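# Remove printer build plate and lay it flat on table

## Task

Lift the thin magnetic build sheet off the heated bed inside the 3-D printer and put it down flat on the table the printer sits on, with the same face up as before, away from both the printer and its door. The printer must stay where it stands, and the other items next to and behind it must end up close to where they were and the same way up. The result only counts if it holds without the robot supporting anything. Finally open the grippers and pull the arms away.

## Robot and tools

Robot: two arms, left_arm and right_arm, each with a two-finger parallel gripper and a wrist camera. Their bases sit at (0, +0.300, 0) for left_arm and (0, -0.300, 0) for right_arm, both with identity orientation.

Frame: every position and orientation is in one shared scene frame. Its origin lies on the table top midway between the arms; +x points forward over the table, +z points up, and left_arm is on the +y side. The names left and right are just labels and do not match image sides. Positions are in metres; orientations are quaternions written w first (qw, qx, qy, qz). A gripper's fingers extend along its own +z axis and close along its own y axis. The reported hand point sits between the finger pads, roughly 1 cm short of the tips. Reported positions can be a little off, more so at long reach, and arms often settle a centimetre or more below the commanded spot.

The 16-number row: every movement command uses one flat list of 16 numbers covering both arms, even if only one moves. The first eight are left_arm: x, y, z, qw, qx, qy, qz, opening; the next eight are right_arm in the same order. x, y, z and the quaternion are an absolute target pose for that gripper's hand point in the scene frame, not an offset. Opening runs from -1 (closed) to +1 (fully open, 0.094 m). A row is refused if any target lies more than 0.6 m from that arm's last reported position along any of its gripper axes. To keep an arm still, repeat its last reported pose and desired opening exactly; to hold an orientation steady, resend the same quaternion rather than copying the drifted reported one.

Tools:
- execute_actions: argument actions is a list with zero or one item. An empty list just returns the current state (a look). An item with rows (1 to 15 rows of 16 numbers) and optional steps (1 to 15, default 15) runs that many control steps of 1/30 s, one row per step, repeating the last row if rows run short. An item with only steps (up to 300) is a wait counted from the previous result. Optional pictures true/false controls camera images.
- move: argument target is one 16-number row (absolute poses as above); optional speed in m/s from 0.002 to 0.5 (default 0.25), rotation limited to twice that in rad/s. Both grippers travel straight-line paths that finish together, lasting 0.5 to 10 s; anything longer is cut off at 10 s short of the goal. Openings are sent at the start. Paths do not avoid obstacles or the other arm.
- wait: seconds from 0 to 10; nothing new is commanded.
- zoom_image: camera (cam_high, cam_low, cam_left_wrist, cam_right_wrist) and region [x0, y0, x1, y1] in pixels, at most 504 by 504, origin top-left.
- show_instructions: shows the reference image pages.
- read_manual: licence texts only.
- finished_scene: scene number; ends and grades the scene irreversibly.

Controller behaviour: each control step, the commanded pose is clipped to within 70 mm and 16 degrees of the measured pose, then damped inverse kinematics drives the joints, favouring position over orientation. Far targets may need several actions; after an action the arm only continues to its last clipped pose. The scene keeps running while the operator composes the next call.

Results: a state line per arm gives the gripper position and quaternion. grip_measured is the measured finger opening on the command scale (the last joint value gives it in metres); readings may be off by about 1 mm. To grasp, command an opening about 0.03 below grip_measured; smaller gaps grip more gently. Thin parts under about 2 mm get less squeeze. A "pose unreachable" line and HELD marks show steps where the clearance check altered or blocked the command. A "Hand target" line shows where the controller is steering each gripper. A move adds a "move:" line with its ending (done, off_target, moving, held, fault) and limits (paced means the pose was clipped; held means some steps were blocked, after which the arm may surge). FAULT lines report arm stops; MOTOR HOT warns from 85 °C, and at 100 °C the arm releases and drops.

Cameras: cam_high and cam_low are fixed; the wrist cameras are fisheye. Calibration was given before the session and may be slightly off.

Cautions: do not let the arms collide or press each other; do not knock anything off the table; avoid drops, slips, fast impacts and pressing hard (faster moves and targets set deeper past contact push harder). Random brief tugs on held parts may occur. Avoid long holding that heats the motors. Release and retract before finishing.

Each tool is called after ">>>" as name(argument=value, ...) on one line, values as JSON.

Reference images:

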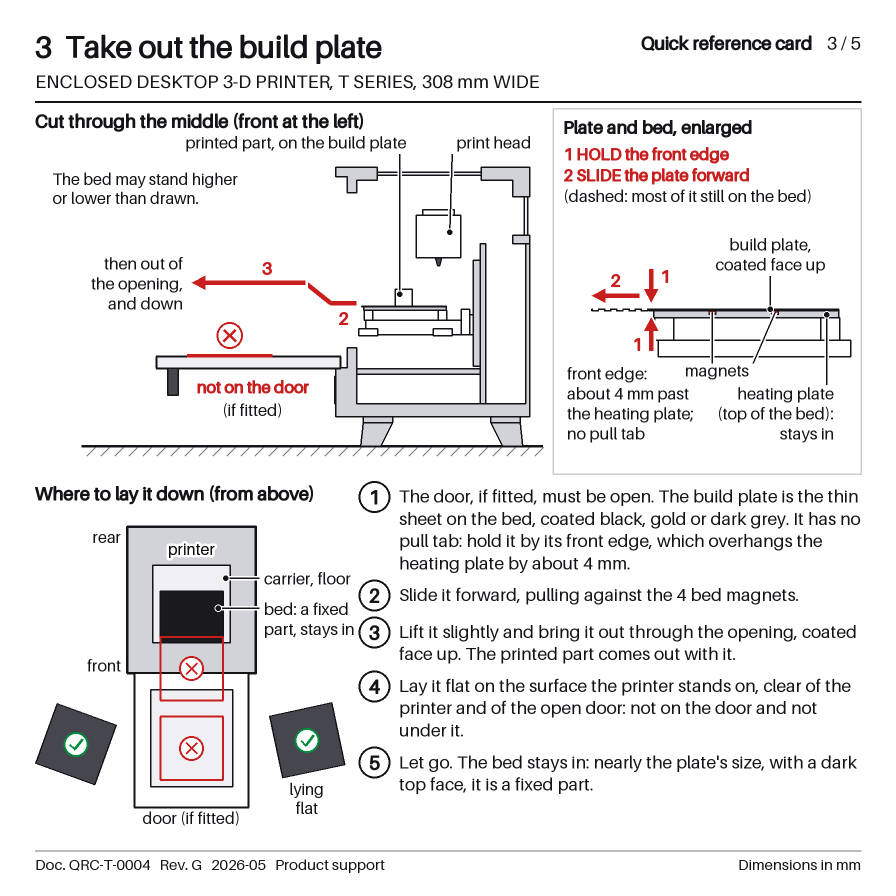

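## Session

>>> execute_actions(actions=[])

Scene clock: 0.00 s of 4100.00 s.
left_arm: end_effector_position=(+0.5230, +0.3017, +0.4821) grip_measured=+1.000 end_effector_quat_wxyz=(+0.704, +0.002, +0.711, +0.002) | right_arm: end_effector_position=(+0.5172, -0.2975, +0.4860) grip_measured=+1.000 end_effector_quat_wxyz=(+0.701, +0.003, +0.713, +0.009)
Joint positions: left_arm=[0.006 1.058 1.034 0.014 0.005 0.006 0.094] | right_arm=[ 0.004  1.041  1.038 -0.014 -0.006  0.017  0.094]
Joint velocities: left_arm=[-0.005 -0.015 -0.002  0.002 -0.051 -0.022  0.   ] | right_arm=[ 0.015 -0.005  0.007 -0.007 -0.095 -0.037  0.   ]
Hand target (left_arm): +0.523, +0.302, +0.502; +0.716, +0.002, +0.698, +0.003
Hand target (right_arm): +0.516, -0.297, +0.510; +0.716, +0.003, +0.698, +0.010

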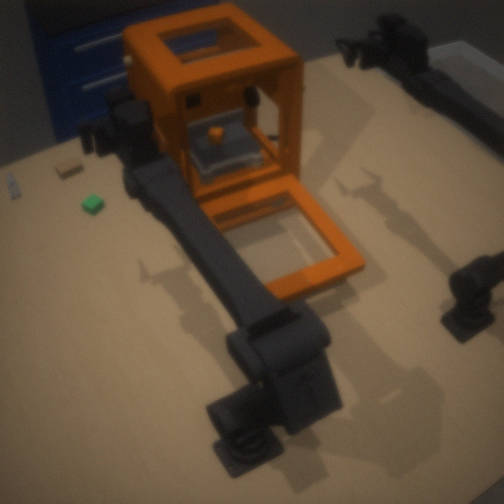

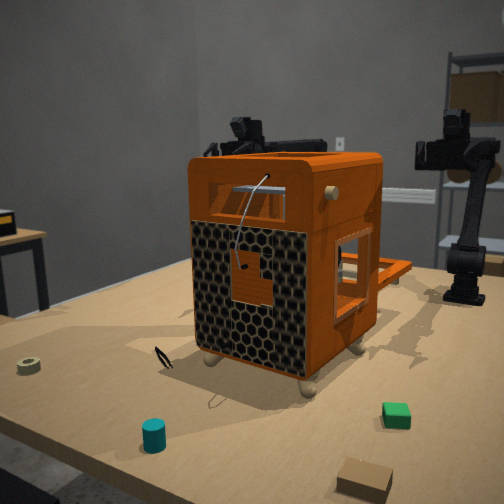

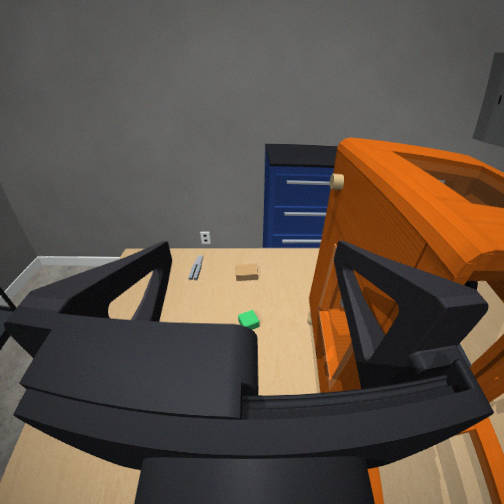

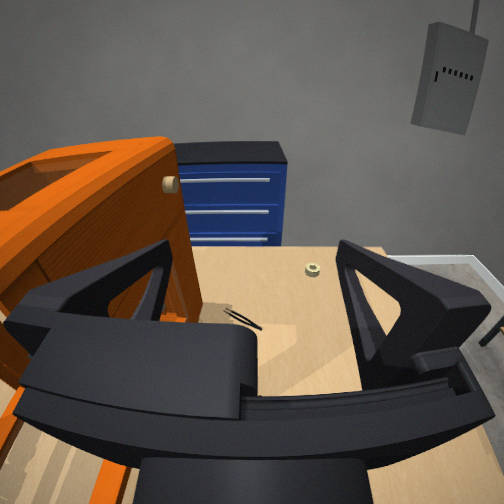

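>>> zoom_image(camera="cam_high", region=[110, 0, 380, 310])

>>> move(target=[0.3,0.3,0.45,0.707,0,0.707,0,1,0.3,-0.03,0.40,0.5,-0.5,0.5,0.5,1])

Region (110, 0, 380, 310) of cam_high's 504x504 image, scaled by 1.626, with more detail than that image has; it fills the left 439 columns of this view, and the rest is white.

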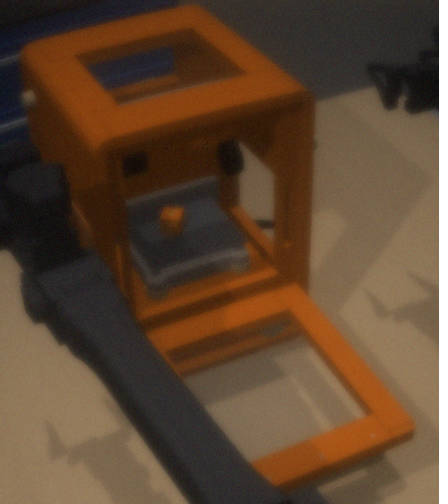

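Scene clock: 6.43 s of 4100.00 s.
left_arm: end_effector_position=(+0.3032, +0.3011, +0.4577) grip_measured=+1.000 end_effector_quat_wxyz=(+0.710, +0.000, +0.704, +0.004) | right_arm: end_effector_position=(+0.2984, -0.0353, +0.3951) grip_measured=+1.000 end_effector_quat_wxyz=(+0.480, -0.490, +0.525, +0.504)
Joint positions: left_arm=[ 0.004  0.379  0.704 -0.316 -0.003  0.006  0.094] | right_arm=[ 0.305  0.965  0.774  0.09  -1.255 -0.037  0.094]
Joint velocities: left_arm=[-0.005 -0.015 -0.007 -0.012  0.007  0.007  0.   ] | right_arm=[-0.024  0.005  0.007  0.012 -0.022 -0.022  0.   ]
Hand target (left_arm): +0.301, +0.299, +0.453; +0.707, +0.000, +0.707, +0.000
Hand target (right_arm): +0.298, -0.033, +0.402; +0.490, -0.501, +0.510, +0.499
Off the commanded pose (left_arm): 0.008 m, 1 deg.
Off the commanded pose (right_arm): 0.007 m, 4 deg.
move: off_target (right_arm)
camera_calibration (this result's frames):
cam_left_wrist: T_world_to_cam=[[0.0223262, -0.999749, -0.00179763, 0.296425], [-0.54844, -0.0107442, -0.836121, 0.564126], [0.835892, 0.0196533, -0.548543, 0.116812], [0, 0, 0, 1]] pos_world=[0.205129, 0.300116, 0.536287]
cam_right_wrist: T_world_to_cam=[[0.998199, -0.0113811, -0.0588991, -0.274326], [-0.0535928, -0.610327, -0.790335, 0.31267], [-0.0269528, 0.792068, -0.609837, 0.402323], [0, 0, 0, 1]] pos_world=[0.301433, -0.130958, 0.476308]

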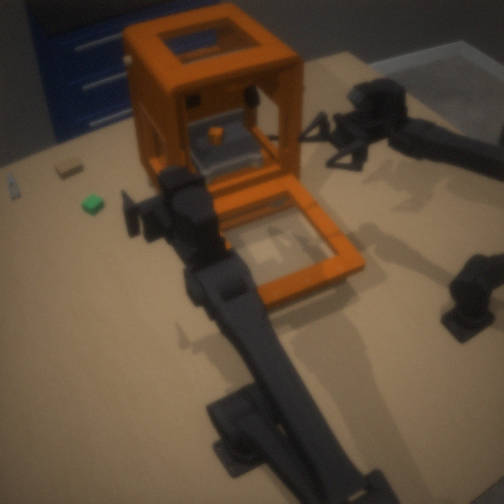

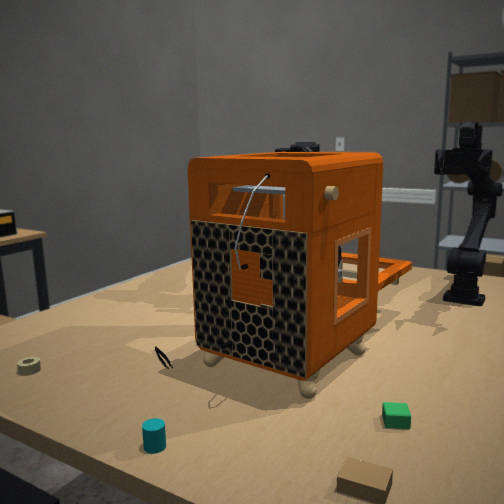

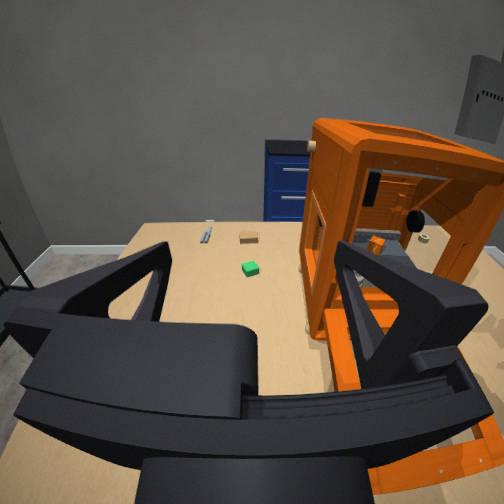

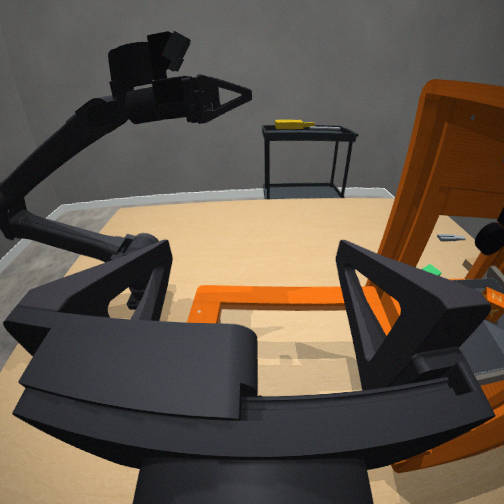

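>>> move(target=[0.25,0.42,0.45,0.707,0,0.707,0,1,0.33,0.0,0.33,0.707,0,0.707,0,1])

Scene clock: 16.13 s of 4100.00 s.
left_arm: end_effector_position=(+0.2448, +0.4184, +0.4544) grip_measured=+1.000 end_effector_quat_wxyz=(+0.709, +0.002, +0.705, -0.000) | right_arm: end_effector_position=(+0.3289, -0.0134, +0.3017) grip_measured=+1.000 end_effector_quat_wxyz=(+0.704, -0.012, +0.710, -0.015)
Joint positions: left_arm=[ 1.024  0.402  0.698 -0.285  1.027 -0.007  0.094] | right_arm=[ 1.072  1.145  0.597  0.53   1.077 -0.023  0.094]
Joint velocities: left_arm=[ 0.005 -0.005 -0.032 -0.002 -0.081  0.007  0.   ] | right_arm=[ 0.015 -0.005  0.002 -0.002 -0.007  0.022  0.   ]
Hand target (left_arm): +0.247, +0.424, +0.451; +0.709, -0.003, +0.705, -0.003
Hand target (right_arm): +0.331, -0.002, +0.330; +0.716, +0.002, +0.698, +0.003
Off the commanded pose (left_arm): 0.007 m, 0 deg.
Off the commanded pose (right_arm): 0.031 m, 2 deg.
After step 90, 3.20 s passed at rest.
move: off_target (right_arm)
camera_calibration (this result's frames):
cam_left_wrist: T_world_to_cam=[[0.0131171, -0.999912, 0.00212333, 0.415519], [-0.551338, -0.0090041, -0.834233, 0.529727], [0.834179, 0.00977203, -0.551408, 0.167363], [0, 0, 0, 1]] pos_world=[0.146998, 0.418617, 0.533318]
cam_right_wrist: T_world_to_cam=[[-0.004816, -0.999269, 0.0379153, -0.0225938], [-0.592675, -0.0276864, -0.804965, 0.443355], [0.805427, -0.0263482, -0.592109, 0.0387636], [0, 0, 0, 1]] pos_world=[0.231436, -0.00928097, 0.380695]

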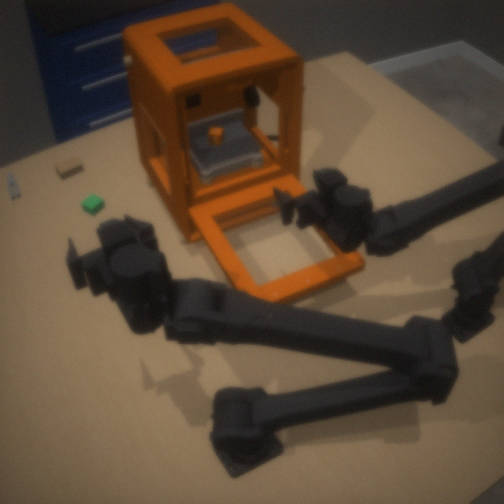

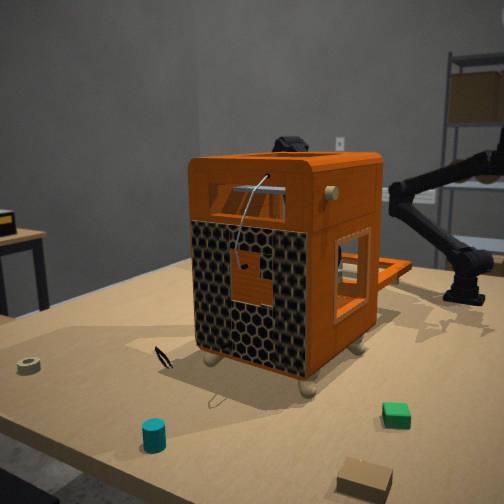

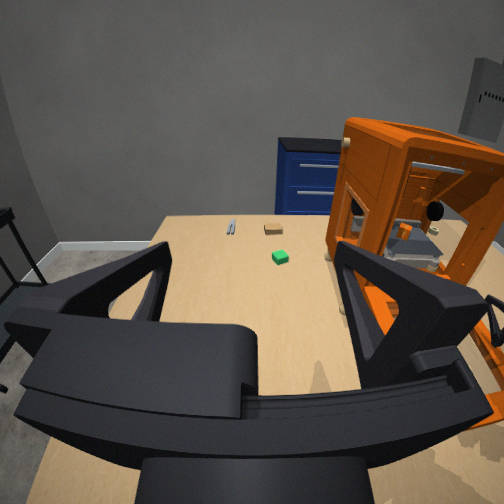

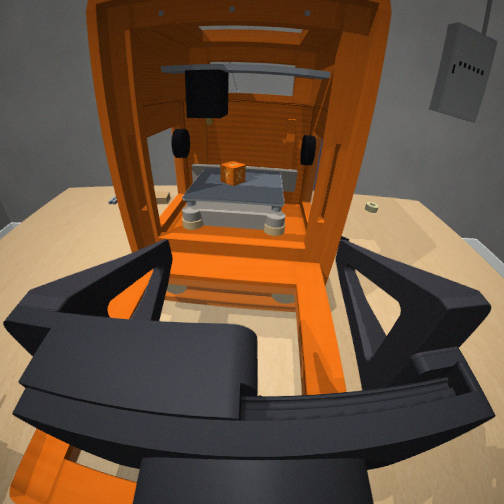

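>>> move(target=[0.2,0.5,0.45,0.707,0,0.707,0,1,0.48,0.0,0.24,0.5,0.5,0.5,0.5,-0.2])

Scene clock: 24.77 s of 4100.00 s.
left_arm: end_effector_position=(+0.1988, +0.4961, +0.4375) grip_measured=+1.000 end_effector_quat_wxyz=(+0.706, -0.007, +0.708, -0.010) | right_arm: end_effector_position=(+0.4652, -0.0053, +0.2177) grip_measured=-0.198 end_effector_quat_wxyz=(+0.500, +0.495, +0.528, +0.476)
Joint positions: left_arm=[ 1.437  0.59   0.698 -0.123  1.442 -0.01   0.094] | right_arm=[0.786 1.548 0.725 0.758 0.777 1.56  0.038]
Joint velocities: left_arm=[ 0.005 -0.005  0.002 -0.002 -0.037  0.007  0.   ] | right_arm=[ 0.005  0.005 -0.012 -0.022  0.037 -0.007 -0.001]
Hand target (left_arm): +0.197, +0.499, +0.450; +0.708, -0.000, +0.706, -0.000
Hand target (right_arm): +0.478, +0.000, +0.240; +0.498, +0.501, +0.500, +0.500
Off the commanded pose (left_arm): 0.013 m, 1 deg.
Off the commanded pose (right_arm): 0.027 m, 4 deg.
After step 90, 1.83 s passed at rest.
move: off_target (left_arm, right_arm)
camera_calibration (this result's frames):
cam_left_wrist: T_world_to_cam=[[0.01167, -0.999525, 0.0285334, 0.482407], [-0.557641, -0.0301915, -0.829533, 0.500728], [0.83, -0.00623075, -0.557728, 0.207187], [0, 0, 0, 1]] pos_world=[0.101631, 0.498586, 0.51716]
cam_right_wrist: T_world_to_cam=[[-0.0457588, -0.0563948, -0.997359, 0.238708], [-0.593914, 0.804322, -0.0182309, 0.290446], [0.803226, 0.591512, -0.0702984, -0.229854], [0, 0, 0, 1]] pos_world=[0.368048, -0.0841886, 0.227214]

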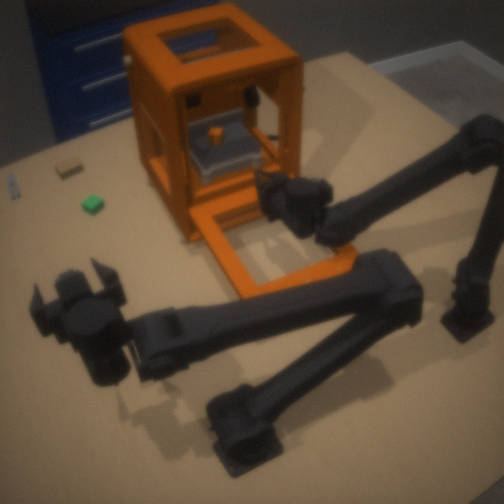

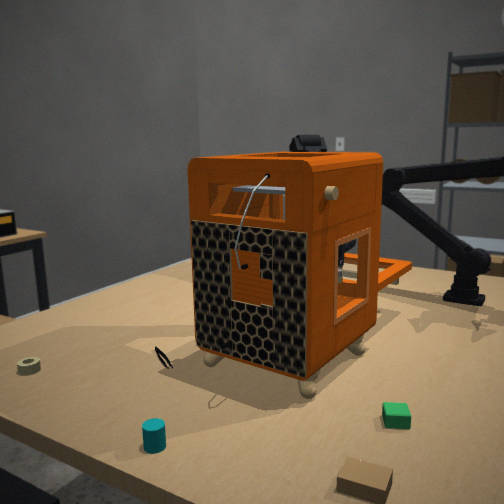

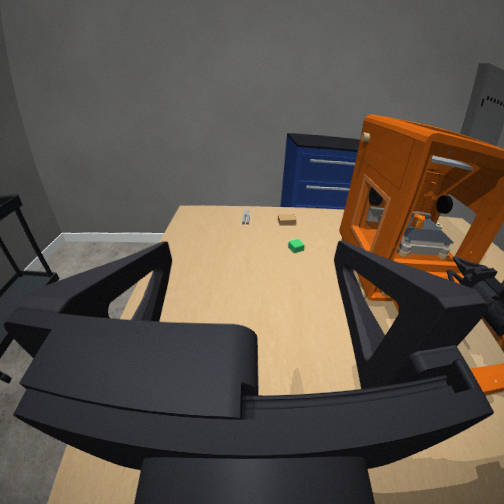

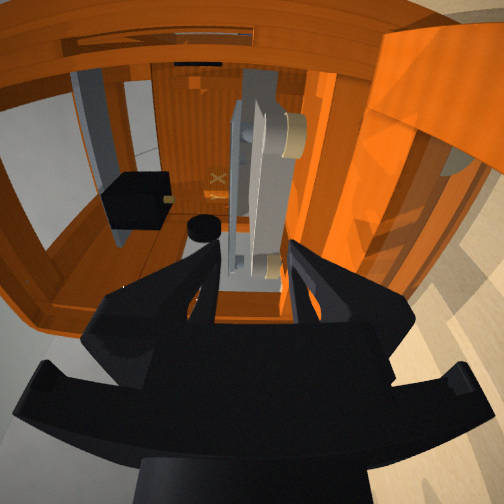

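>>> move(target=[0.0,0.8,0.4,0.5,-0.5,0.5,0.5,1,0.57,0.015,0.255,0.5,0.5,0.5,0.5,-0.2], speed=0.15)

>>> move(target=[0.0,0.8,0.4,0.5,-0.5,0.5,0.5,1,0.59,0.015,0.255,0.5,0.5,0.5,0.5,-0.2], speed=0.05)

Scene clock: 37.83 s of 4100.00 s.
left_arm: end_effector_position=(-0.0053, +0.7835, +0.3583) grip_measured=+1.000 end_effector_quat_wxyz=(-0.480, +0.522, -0.516, -0.480) | right_arm: end_effector_position=(+0.5549, +0.0129, +0.2378) grip_measured=-0.198 end_effector_quat_wxyz=(+0.498, +0.497, +0.516, +0.489)
Joint positions: left_arm=[ 1.586  0.992  0.708  0.206  0.009 -0.005  0.094] | right_arm=[0.683 1.689 0.962 0.695 0.674 1.563 0.038]
Joint velocities: left_arm=[-0.015  0.005 -0.002  0.002 -0.022 -0.022  0.   ] | right_arm=[ 0.015 -0.005  0.007 -0.002 -0.007  0.007 -0.   ]
Hand target (left_arm): -0.001, +0.794, +0.396; -0.497, +0.501, -0.503, -0.499
Hand target (right_arm): +0.569, +0.015, +0.255; +0.499, +0.500, +0.500, +0.500
Off the commanded pose (left_arm): 0.045 m, 4 deg.
Off the commanded pose (right_arm): 0.023 m, 2 deg.
After step 90, 4.47 s passed at rest.
move: off_target (left_arm, right_arm)
camera_calibration (this result's frames):
cam_left_wrist: T_world_to_cam=[[0.999701, 0.0227644, 0.00890993, -0.0143779], [0.0210916, -0.618926, -0.785166, 0.778277], [-0.0123593, 0.785119, -0.619222, -0.26822], [0, 0, 0, 1]] pos_world=[-0.00535652, 0.692609, 0.445117]
cam_right_wrist: T_world_to_cam=[[-0.0248443, -0.0281082, -0.999296, 0.252415], [-0.593786, 0.804585, -0.00786873, 0.32698], [0.80424, 0.593172, -0.0366796, -0.319855], [0, 0, 0, 1]] pos_world=[0.457668, -0.0662588, 0.243078]

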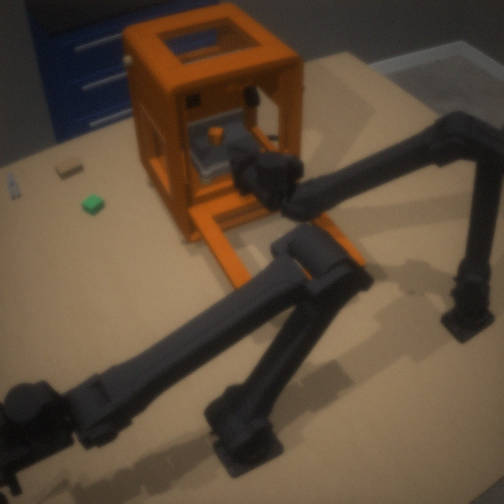

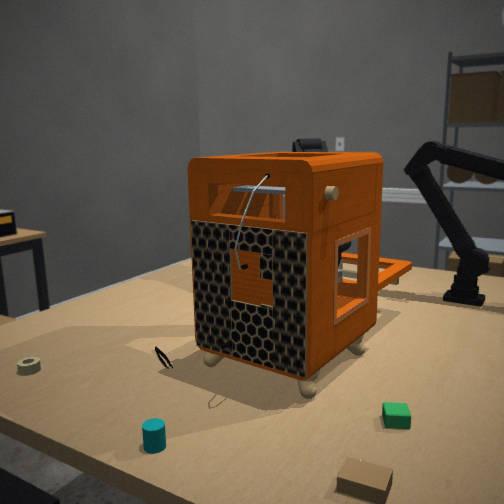

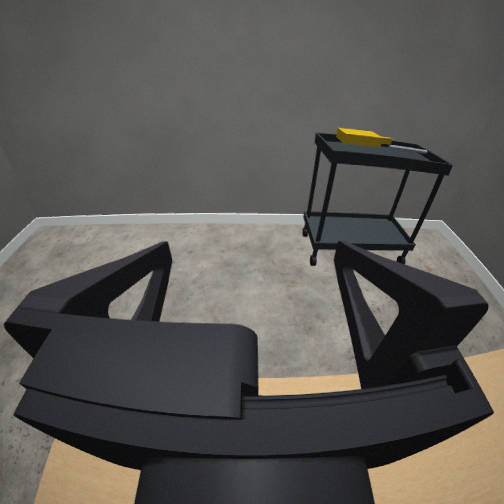

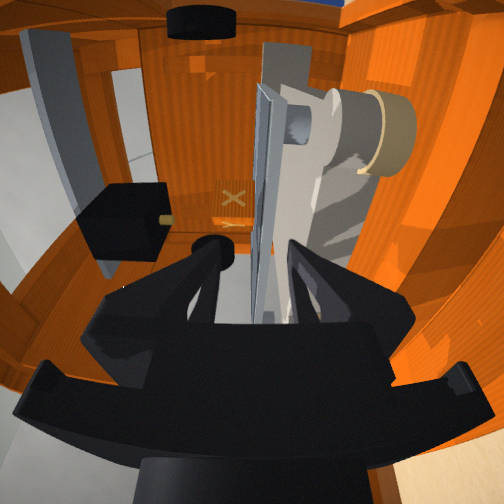

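Scene clock: 39.13 s of 4100.00 s.
left_arm: end_effector_position=(-0.0042, +0.7861, +0.3633) grip_measured=+1.000 end_effector_quat_wxyz=(+0.483, -0.519, +0.513, +0.483) | right_arm: end_effector_position=(+0.5752, +0.0129, +0.2400) grip_measured=-0.199 end_effector_quat_wxyz=(+0.499, +0.497, +0.513, +0.491)
Joint positions: left_arm=[ 1.582  0.998  0.717  0.215  0.005 -0.005  0.094] | right_arm=[0.658 1.722 1.011 0.684 0.65  1.563 0.038]
Joint velocities: left_arm=[-0.015  0.005  0.007  0.007  0.051 -0.007  0.   ] | right_arm=[-0.015 -0.015  0.007 -0.022 -0.007  0.022 -0.001]
Hand target (left_arm): -0.000, +0.798, +0.399; +0.500, -0.500, +0.500, +0.500
Hand target (right_arm): +0.589, +0.015, +0.255; +0.500, +0.500, +0.500, +0.500
Off the commanded pose (left_arm): 0.039 m, 4 deg.
Off the commanded pose (right_arm): 0.021 m, 2 deg.
move: off_target (left_arm, right_arm)
camera_calibration (this result's frames):
cam_left_wrist: T_world_to_cam=[[0.999697, 0.0230308, 0.0087221, -0.0157165], [0.0209575, -0.609594, -0.792436, 0.779117], [-0.0129335, 0.792379, -0.609892, -0.276259], [0, 0, 0, 1]] pos_world=[-0.00418961, 0.694209, 0.44905]
cam_right_wrist: T_world_to_cam=[[-0.0205177, -0.0237557, -0.999507, 0.252666], [-0.593131, 0.805076, -0.00695883, 0.338371], [0.804844, 0.592696, -0.0306086, -0.337891], [0, 0, 0, 1]] pos_world=[0.477832, -0.0661445, 0.244554]

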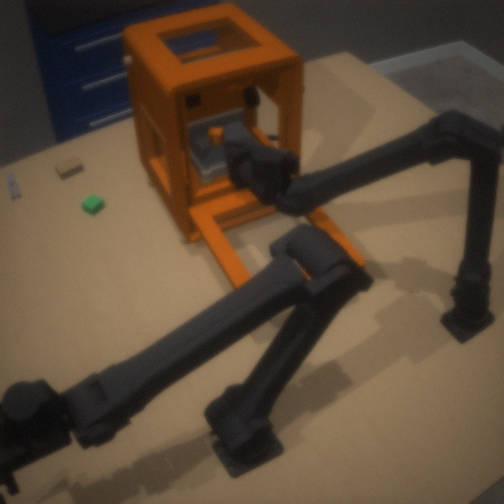

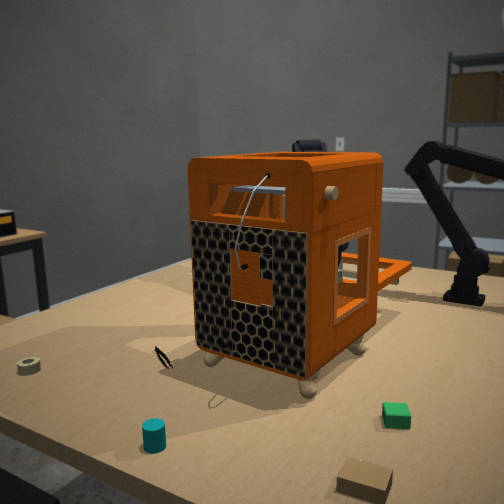

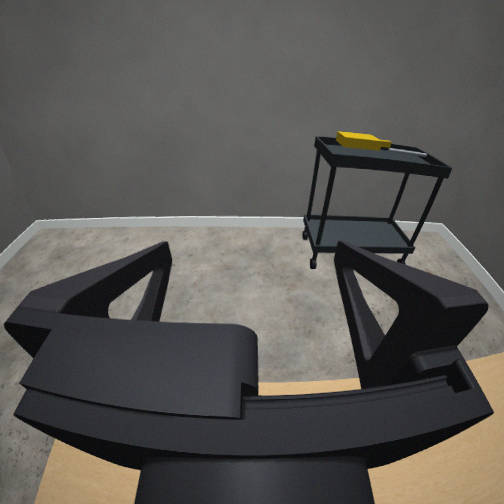

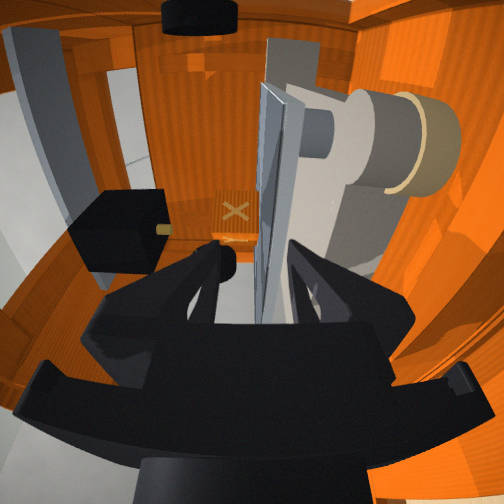

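>>> move(target=[0.0,0.95,0.3,0.5,-0.5,0.5,0.5,1,0.61,0.015,0.25,0.5,0.5,0.5,0.5,-0.55], speed=0.08)

>>> zoom_image(camera="cam_right_wrist", region=[170, 150, 340, 330])

Scene clock: 46.33 s of 4100.00 s.
left_arm: end_effector_position=(-0.0058, +0.9297, +0.2721) grip_measured=+1.000 end_effector_quat_wxyz=(+0.484, -0.518, +0.512, +0.485) | right_arm: end_effector_position=(+0.5940, +0.0149, +0.2375) grip_measured=-0.549 end_effector_quat_wxyz=(+0.498, +0.496, +0.512, +0.494)
Joint positions: left_arm=[ 1.582  1.532  0.904  0.566  0.005 -0.005  0.094] | right_arm=[0.639 1.761 1.057 0.683 0.627 1.563 0.021]
Joint velocities: left_arm=[ 0.005 -0.005 -0.002 -0.007  0.066 -0.037  0.   ] | right_arm=[-0.005 -0.005 -0.007  0.007  0.037 -0.007 -0.001]
Hand target (left_arm): -0.001, +0.945, +0.299; +0.500, -0.500, +0.500, +0.500
Hand target (right_arm): +0.609, +0.015, +0.250; +0.500, +0.500, +0.500, +0.500
Off the commanded pose (left_arm): 0.035 m, 4 deg.
Off the commanded pose (right_arm): 0.020 m, 2 deg.
After step 90, 1.67 s passed at rest.
move: off_target (left_arm, right_arm)
camera_calibration (this result's frames):
cam_left_wrist: T_world_to_cam=[[0.999697, 0.0229874, 0.00878001, -0.0165763], [0.0209129, -0.605657, -0.795451, 0.791567], [-0.0129676, 0.795394, -0.605955, -0.449607], [0, 0, 0, 1]] pos_world=[-0.005813, 0.837413, 0.357357]
cam_right_wrist: T_world_to_cam=[[-0.0171289, -0.0206202, -0.999641, 0.248552], [-0.595558, 0.803287, -0.00636502, 0.349303], [0.803129, 0.595235, -0.0260399, -0.354387], [0, 0, 0, 1]] pos_world=[0.496907, -0.0645214, 0.241457]

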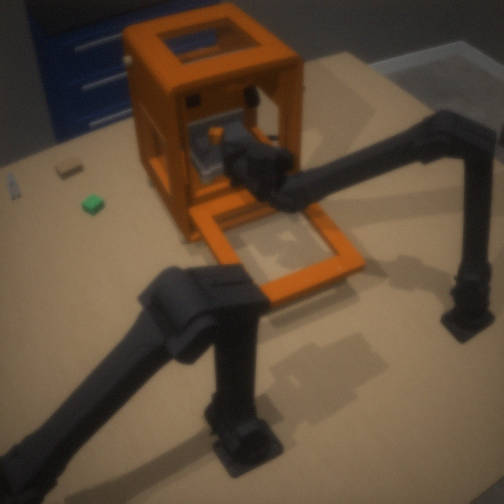

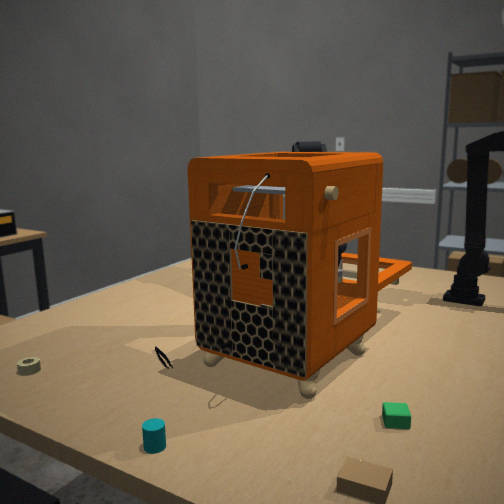

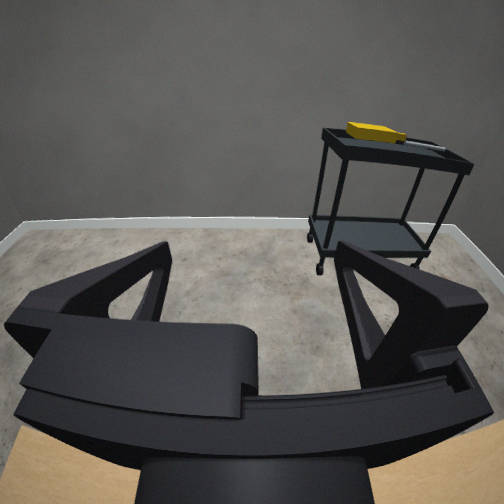

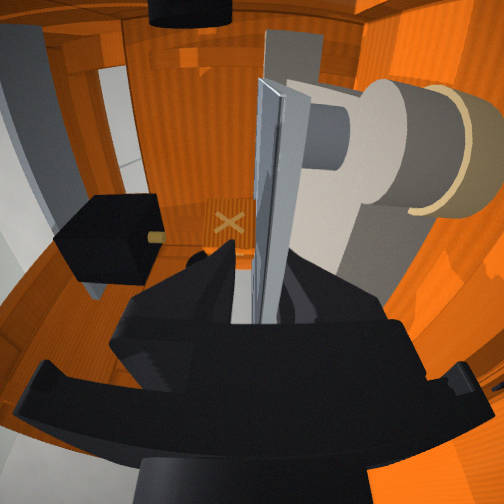

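Region (170, 150, 340, 330) of cam_right_wrist's 504x504 image, scaled by 2.800, with more detail than that image has.

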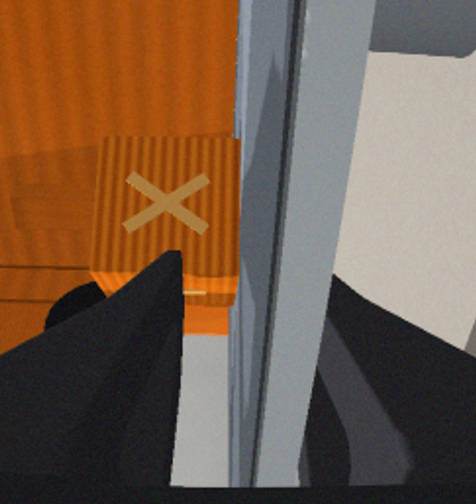

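>>> move(target=[0.0,0.95,0.3,0.5,-0.5,0.5,0.5,1,0.59,0.015,0.245,0.5,0.5,0.5,0.5,-0.78], speed=0.05)

>>> zoom_image(camera="cam_right_wrist", region=[170, 150, 340, 330])

Scene clock: 52.07 s of 4100.00 s.
left_arm: end_effector_position=(-0.0057, +0.9320, +0.2774) grip_measured=+1.000 end_effector_quat_wxyz=(+0.487, -0.516, +0.510, +0.487) | right_arm: end_effector_position=(+0.5929, +0.0112, +0.2328) grip_measured=-0.778 end_effector_quat_wxyz=(+0.501, +0.501, +0.512, +0.486)
Joint positions: left_arm=[ 1.582  1.532  0.914  0.566  0.004 -0.005  0.094] | right_arm=[0.639 1.763 1.051 0.681 0.643 1.563 0.01 ]
Joint velocities: left_arm=[ 0.005 -0.005 -0.012 -0.002  0.022 -0.007  0.   ] | right_arm=[-0.005 -0.005 -0.002 -0.022  0.007 -0.022  0.001]
Hand target (left_arm): -0.000, +0.948, +0.300; +0.500, -0.500, +0.500, +0.500
Hand target (right_arm): +0.590, +0.015, +0.245; +0.500, +0.500, +0.500, +0.500
Off the commanded pose (left_arm): 0.029 m, 3 deg.
Off the commanded pose (right_arm): 0.013 m, 2 deg.
After step 90, 1.63 s passed at rest.
move: off_target (left_arm, right_arm)
camera_calibration (this result's frames):
cam_left_wrist: T_world_to_cam=[[0.99969, 0.0232835, 0.00885137, -0.0170549], [0.0210225, -0.598037, -0.801193, 0.791641], [-0.0133611, 0.801131, -0.598341, -0.455653], [0, 0, 0, 1]] pos_world=[-0.00568075, 0.838865, 0.361773]
cam_right_wrist: T_world_to_cam=[[-0.025216, -0.0265272, -0.99933, 0.248485], [-0.582668, 0.812681, -0.00687024, 0.343862], [0.812319, 0.582104, -0.0359491, -0.354417], [0, 0, 0, 1]] pos_world=[0.494523, -0.0665505, 0.23794]

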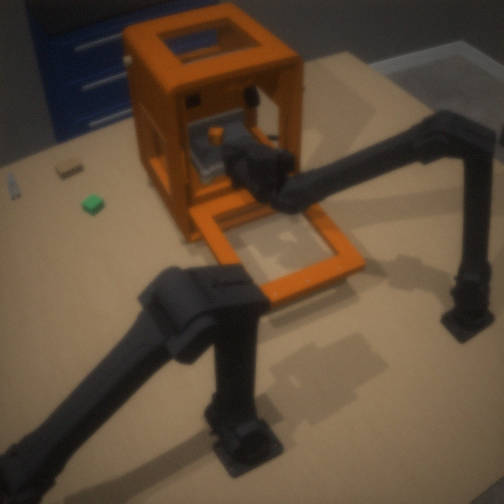

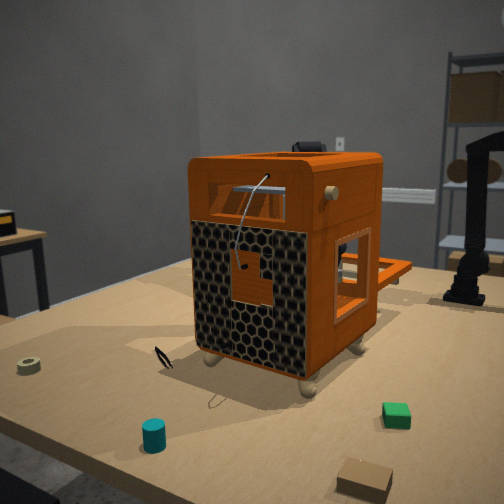

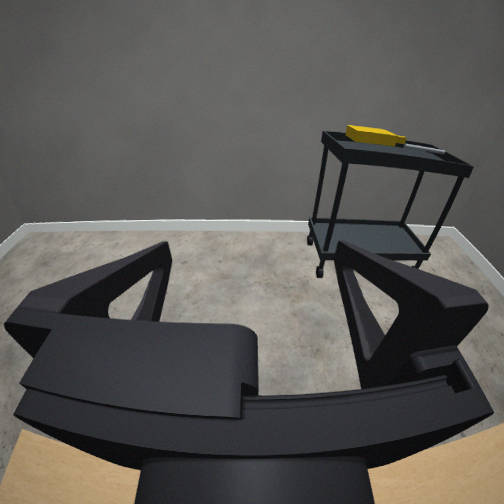

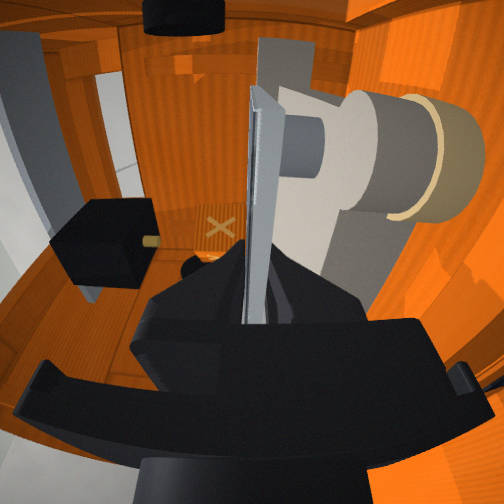

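Region (170, 150, 340, 330) of cam_right_wrist's 504x504 image, scaled by 2.800, with more detail than that image has.

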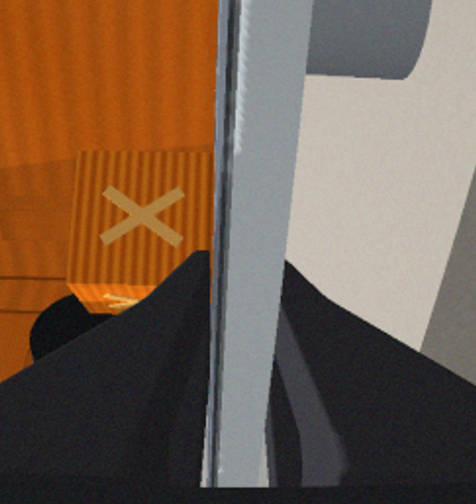

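>>> move(target=[0.0,0.95,0.3,0.5,-0.5,0.5,0.5,1,0.593,0.012,0.245,0.5,0.5,0.5,0.5,-0.6], speed=0.05)

>>> move(target=[0.0,0.95,0.3,0.5,-0.5,0.5,0.5,1,0.56,0.012,0.252,0.5,0.5,0.5,0.5,-0.6], speed=0.05)

>>> move(target=[0.0,0.95,0.3,0.5,-0.5,0.5,0.5,1,0.565,0.012,0.255,0.5,0.5,0.5,0.5,-0.85], speed=0.05)

>>> zoom_image(camera="cam_right_wrist", region=[170, 150, 340, 330])

Scene clock: 57.50 s of 4100.00 s.
left_arm: end_effector_position=(-0.0057, +0.9320, +0.2774) grip_measured=+1.000 end_effector_quat_wxyz=(+0.487, -0.516, +0.510, +0.487) | right_arm: end_effector_position=(+0.5920, +0.0109, +0.2359) grip_measured=-0.602 end_effector_quat_wxyz=(+0.501, +0.500, +0.510, +0.489)
Joint positions: left_arm=[ 1.582  1.532  0.914  0.566  0.004 -0.005  0.094] | right_arm=[0.639 1.758 1.049 0.684 0.641 1.564 0.019]
Joint velocities: left_arm=[ 0.005 -0.005  0.002 -0.002 -0.037  0.022  0.   ] | right_arm=[ 0.005  0.005  0.007 -0.007  0.022 -0.051  0.001]
Hand target (left_arm): -0.000, +0.948, +0.300; +0.500, -0.500, +0.500, +0.500
Hand target (right_arm): +0.593, +0.012, +0.245; +0.500, +0.500, +0.500, +0.500
Off the commanded pose (left_arm): 0.029 m, 3 deg.
Off the commanded pose (right_arm): 0.009 m, 2 deg.
After step 90, 1.60 s passed at rest.
move: off_target (left_arm)
camera_calibration (this result's frames):
cam_left_wrist: T_world_to_cam=[[0.99969, 0.0232835, 0.00885137, -0.0170549], [0.0210225, -0.598037, -0.801193, 0.791641], [-0.0133611, 0.801131, -0.598341, -0.455653], [0, 0, 0, 1]] pos_world=[-0.00568075, 0.838865, 0.361773]
cam_right_wrist: T_world_to_cam=[[-0.0199962, -0.0211385, -0.999577, 0.248462], [-0.583847, 0.811845, -0.00548881, 0.344069], [0.811617, 0.58349, -0.0285754, -0.354776], [0, 0, 0, 1]] pos_world=[0.493795, -0.0670699, 0.240107]

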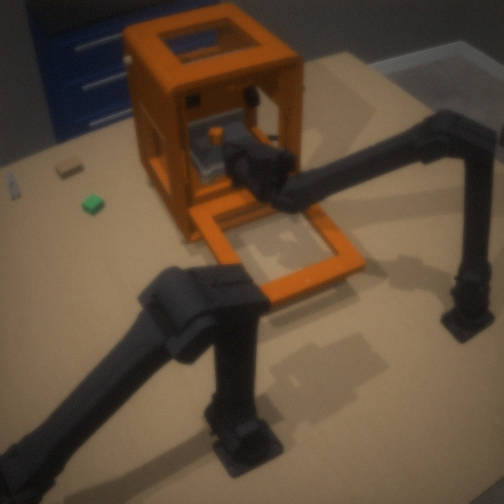

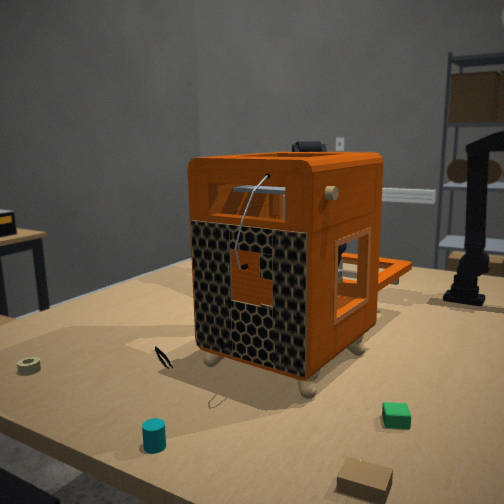

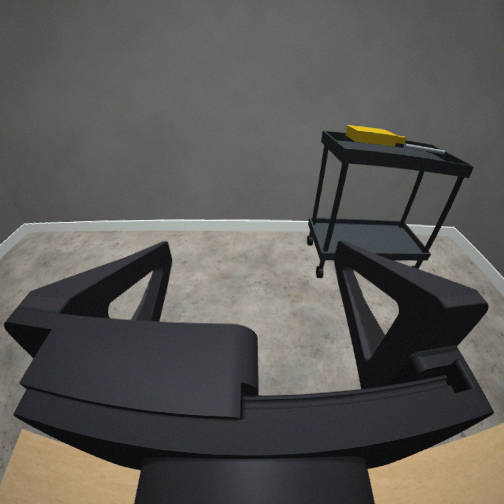

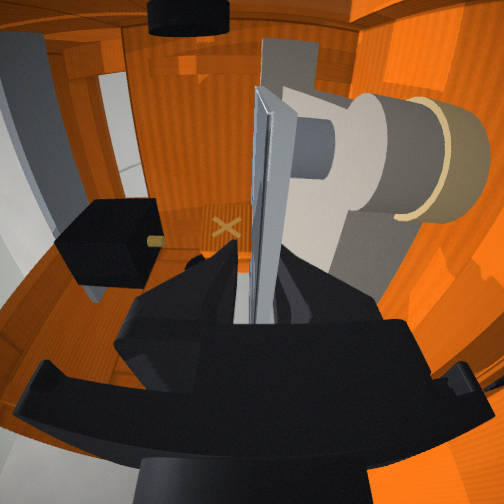

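Scene clock: 58.60 s of 4100.00 s.
left_arm: end_effector_position=(-0.0057, +0.9320, +0.2774) grip_measured=+1.000 end_effector_quat_wxyz=(+0.487, -0.516, +0.510, +0.487) | right_arm: end_effector_position=(+0.5635, +0.0074, +0.2364) grip_measured=-0.602 end_effector_quat_wxyz=(+0.501, +0.501, +0.514, +0.483)
Joint positions: left_arm=[ 1.582  1.532  0.914  0.566  0.004 -0.005  0.094] | right_arm=[0.668 1.7   0.977 0.684 0.674 1.564 0.019]
Joint velocities: left_arm=[ 0.005 -0.015 -0.022 -0.012 -0.007 -0.051  0.   ] | right_arm=[-0.015  0.005 -0.022  0.002  0.051  0.007 -0.   ]
Hand target (left_arm): -0.000, +0.948, +0.300; +0.500, -0.500, +0.500, +0.500
Hand target (right_arm): +0.560, +0.012, +0.252; +0.500, +0.500, +0.500, +0.500
Off the commanded pose (left_arm): 0.029 m, 3 deg.
Off the commanded pose (right_arm): 0.017 m, 2 deg.
move: off_target (left_arm, right_arm)
camera_calibration (this result's frames):
cam_left_wrist: T_world_to_cam=[[0.99969, 0.0232835, 0.00885137, -0.0170549], [0.0210225, -0.598037, -0.801193, 0.791641], [-0.0133611, 0.801131, -0.598341, -0.455653], [0, 0, 0, 1]] pos_world=[-0.00568075, 0.838865, 0.361773]
cam_right_wrist: T_world_to_cam=[[-0.030352, -0.0302142, -0.999083, 0.254173], [-0.581133, 0.813779, -0.00695543, 0.329088], [0.813242, 0.580389, -0.0422583, -0.327202], [0, 0, 0, 1]] pos_world=[0.465053, -0.0702204, 0.242402]

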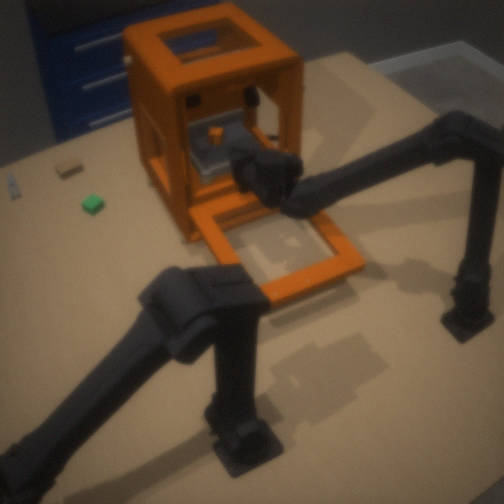

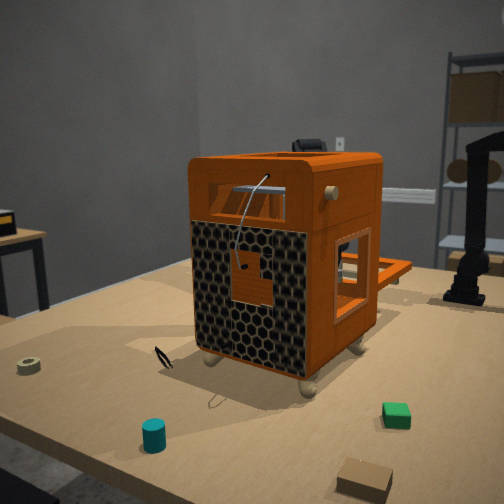

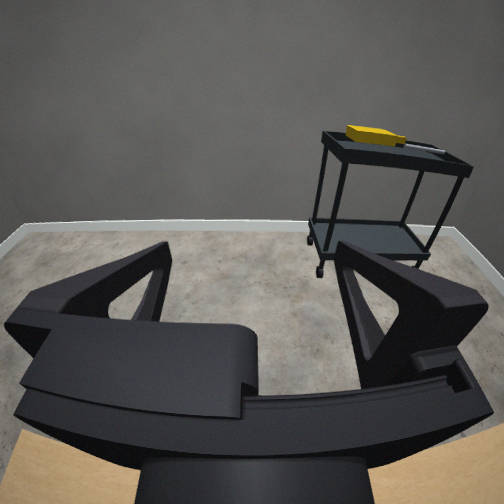

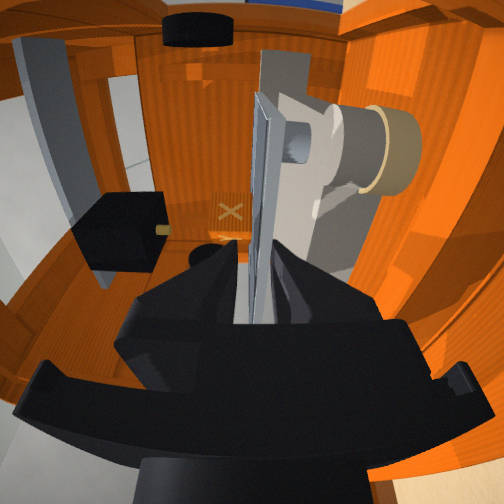

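Scene clock: 59.43 s of 4100.00 s.
left_arm: end_effector_position=(-0.0057, +0.9320, +0.2774) grip_measured=+1.000 end_effector_quat_wxyz=(+0.487, -0.516, +0.510, +0.487) | right_arm: end_effector_position=(+0.5631, +0.0070, +0.2323) grip_measured=-0.843 end_effector_quat_wxyz=(+0.498, +0.505, +0.513, +0.484)
Joint positions: left_arm=[ 1.582  1.532  0.914  0.566  0.004 -0.005  0.094] | right_arm=[0.668 1.704 0.973 0.685 0.673 1.577 0.007]
Joint velocities: left_arm=[-0.005 -0.005  0.022 -0.007 -0.022  0.007  0.   ] | right_arm=[ 0.015  0.005  0.017 -0.002 -0.007 -0.081  0.001]
Hand target (left_arm): -0.000, +0.948, +0.300; +0.500, -0.500, +0.500, +0.500
Hand target (right_arm): +0.565, +0.012, +0.255; +0.500, +0.500, +0.500, +0.500
Off the commanded pose (left_arm): 0.029 m, 3 deg.
Off the commanded pose (right_arm): 0.023 m, 2 deg.
move: off_target (left_arm, right_arm)
camera_calibration (this result's frames):
cam_left_wrist: T_world_to_cam=[[0.99969, 0.0232835, 0.00885137, -0.0170549], [0.0210225, -0.598037, -0.801193, 0.791641], [-0.0133611, 0.801131, -0.598341, -0.455653], [0, 0, 0, 1]] pos_world=[-0.00568075, 0.838865, 0.361773]
cam_right_wrist: T_world_to_cam=[[-0.0359843, -0.022102, -0.999108, 0.253176], [-0.581738, 0.813371, 0.00295896, 0.327165], [0.81258, 0.581325, -0.0421262, -0.326422], [0, 0, 0, 1]] pos_world=[0.464679, -0.0707532, 0.238231]

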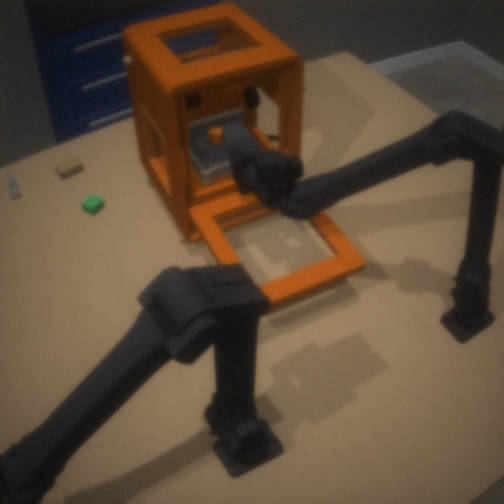

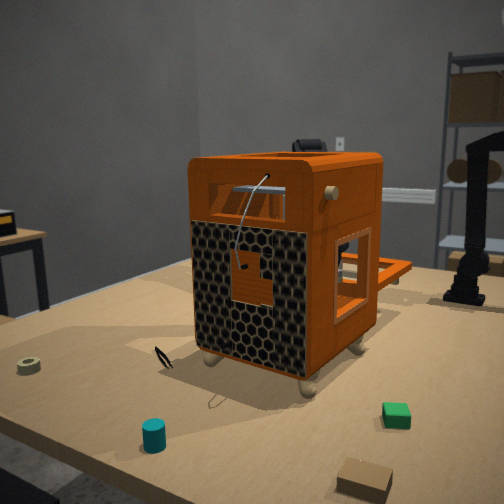

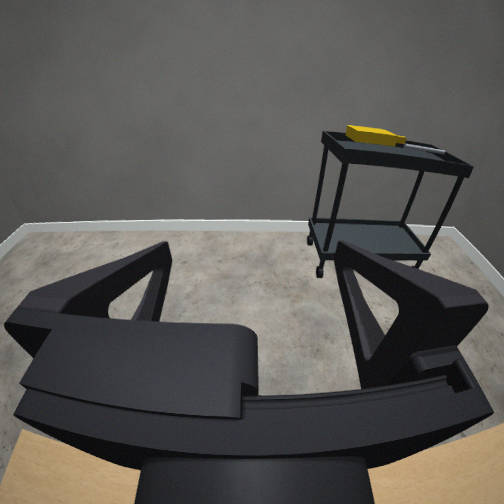

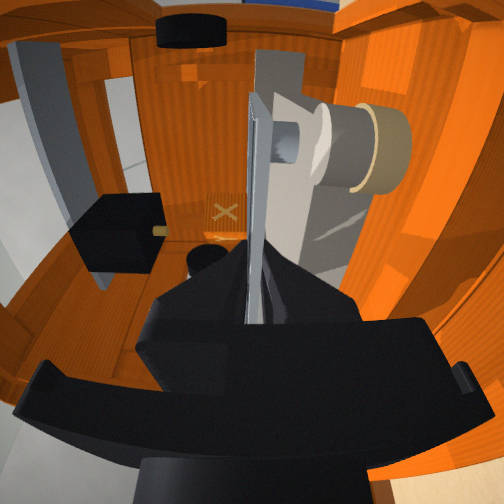

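Region (170, 150, 340, 330) of cam_right_wrist's 504x504 image, scaled by 2.800, with more detail than that image has.

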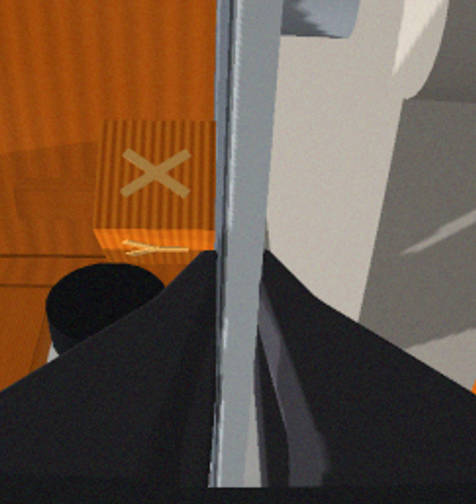

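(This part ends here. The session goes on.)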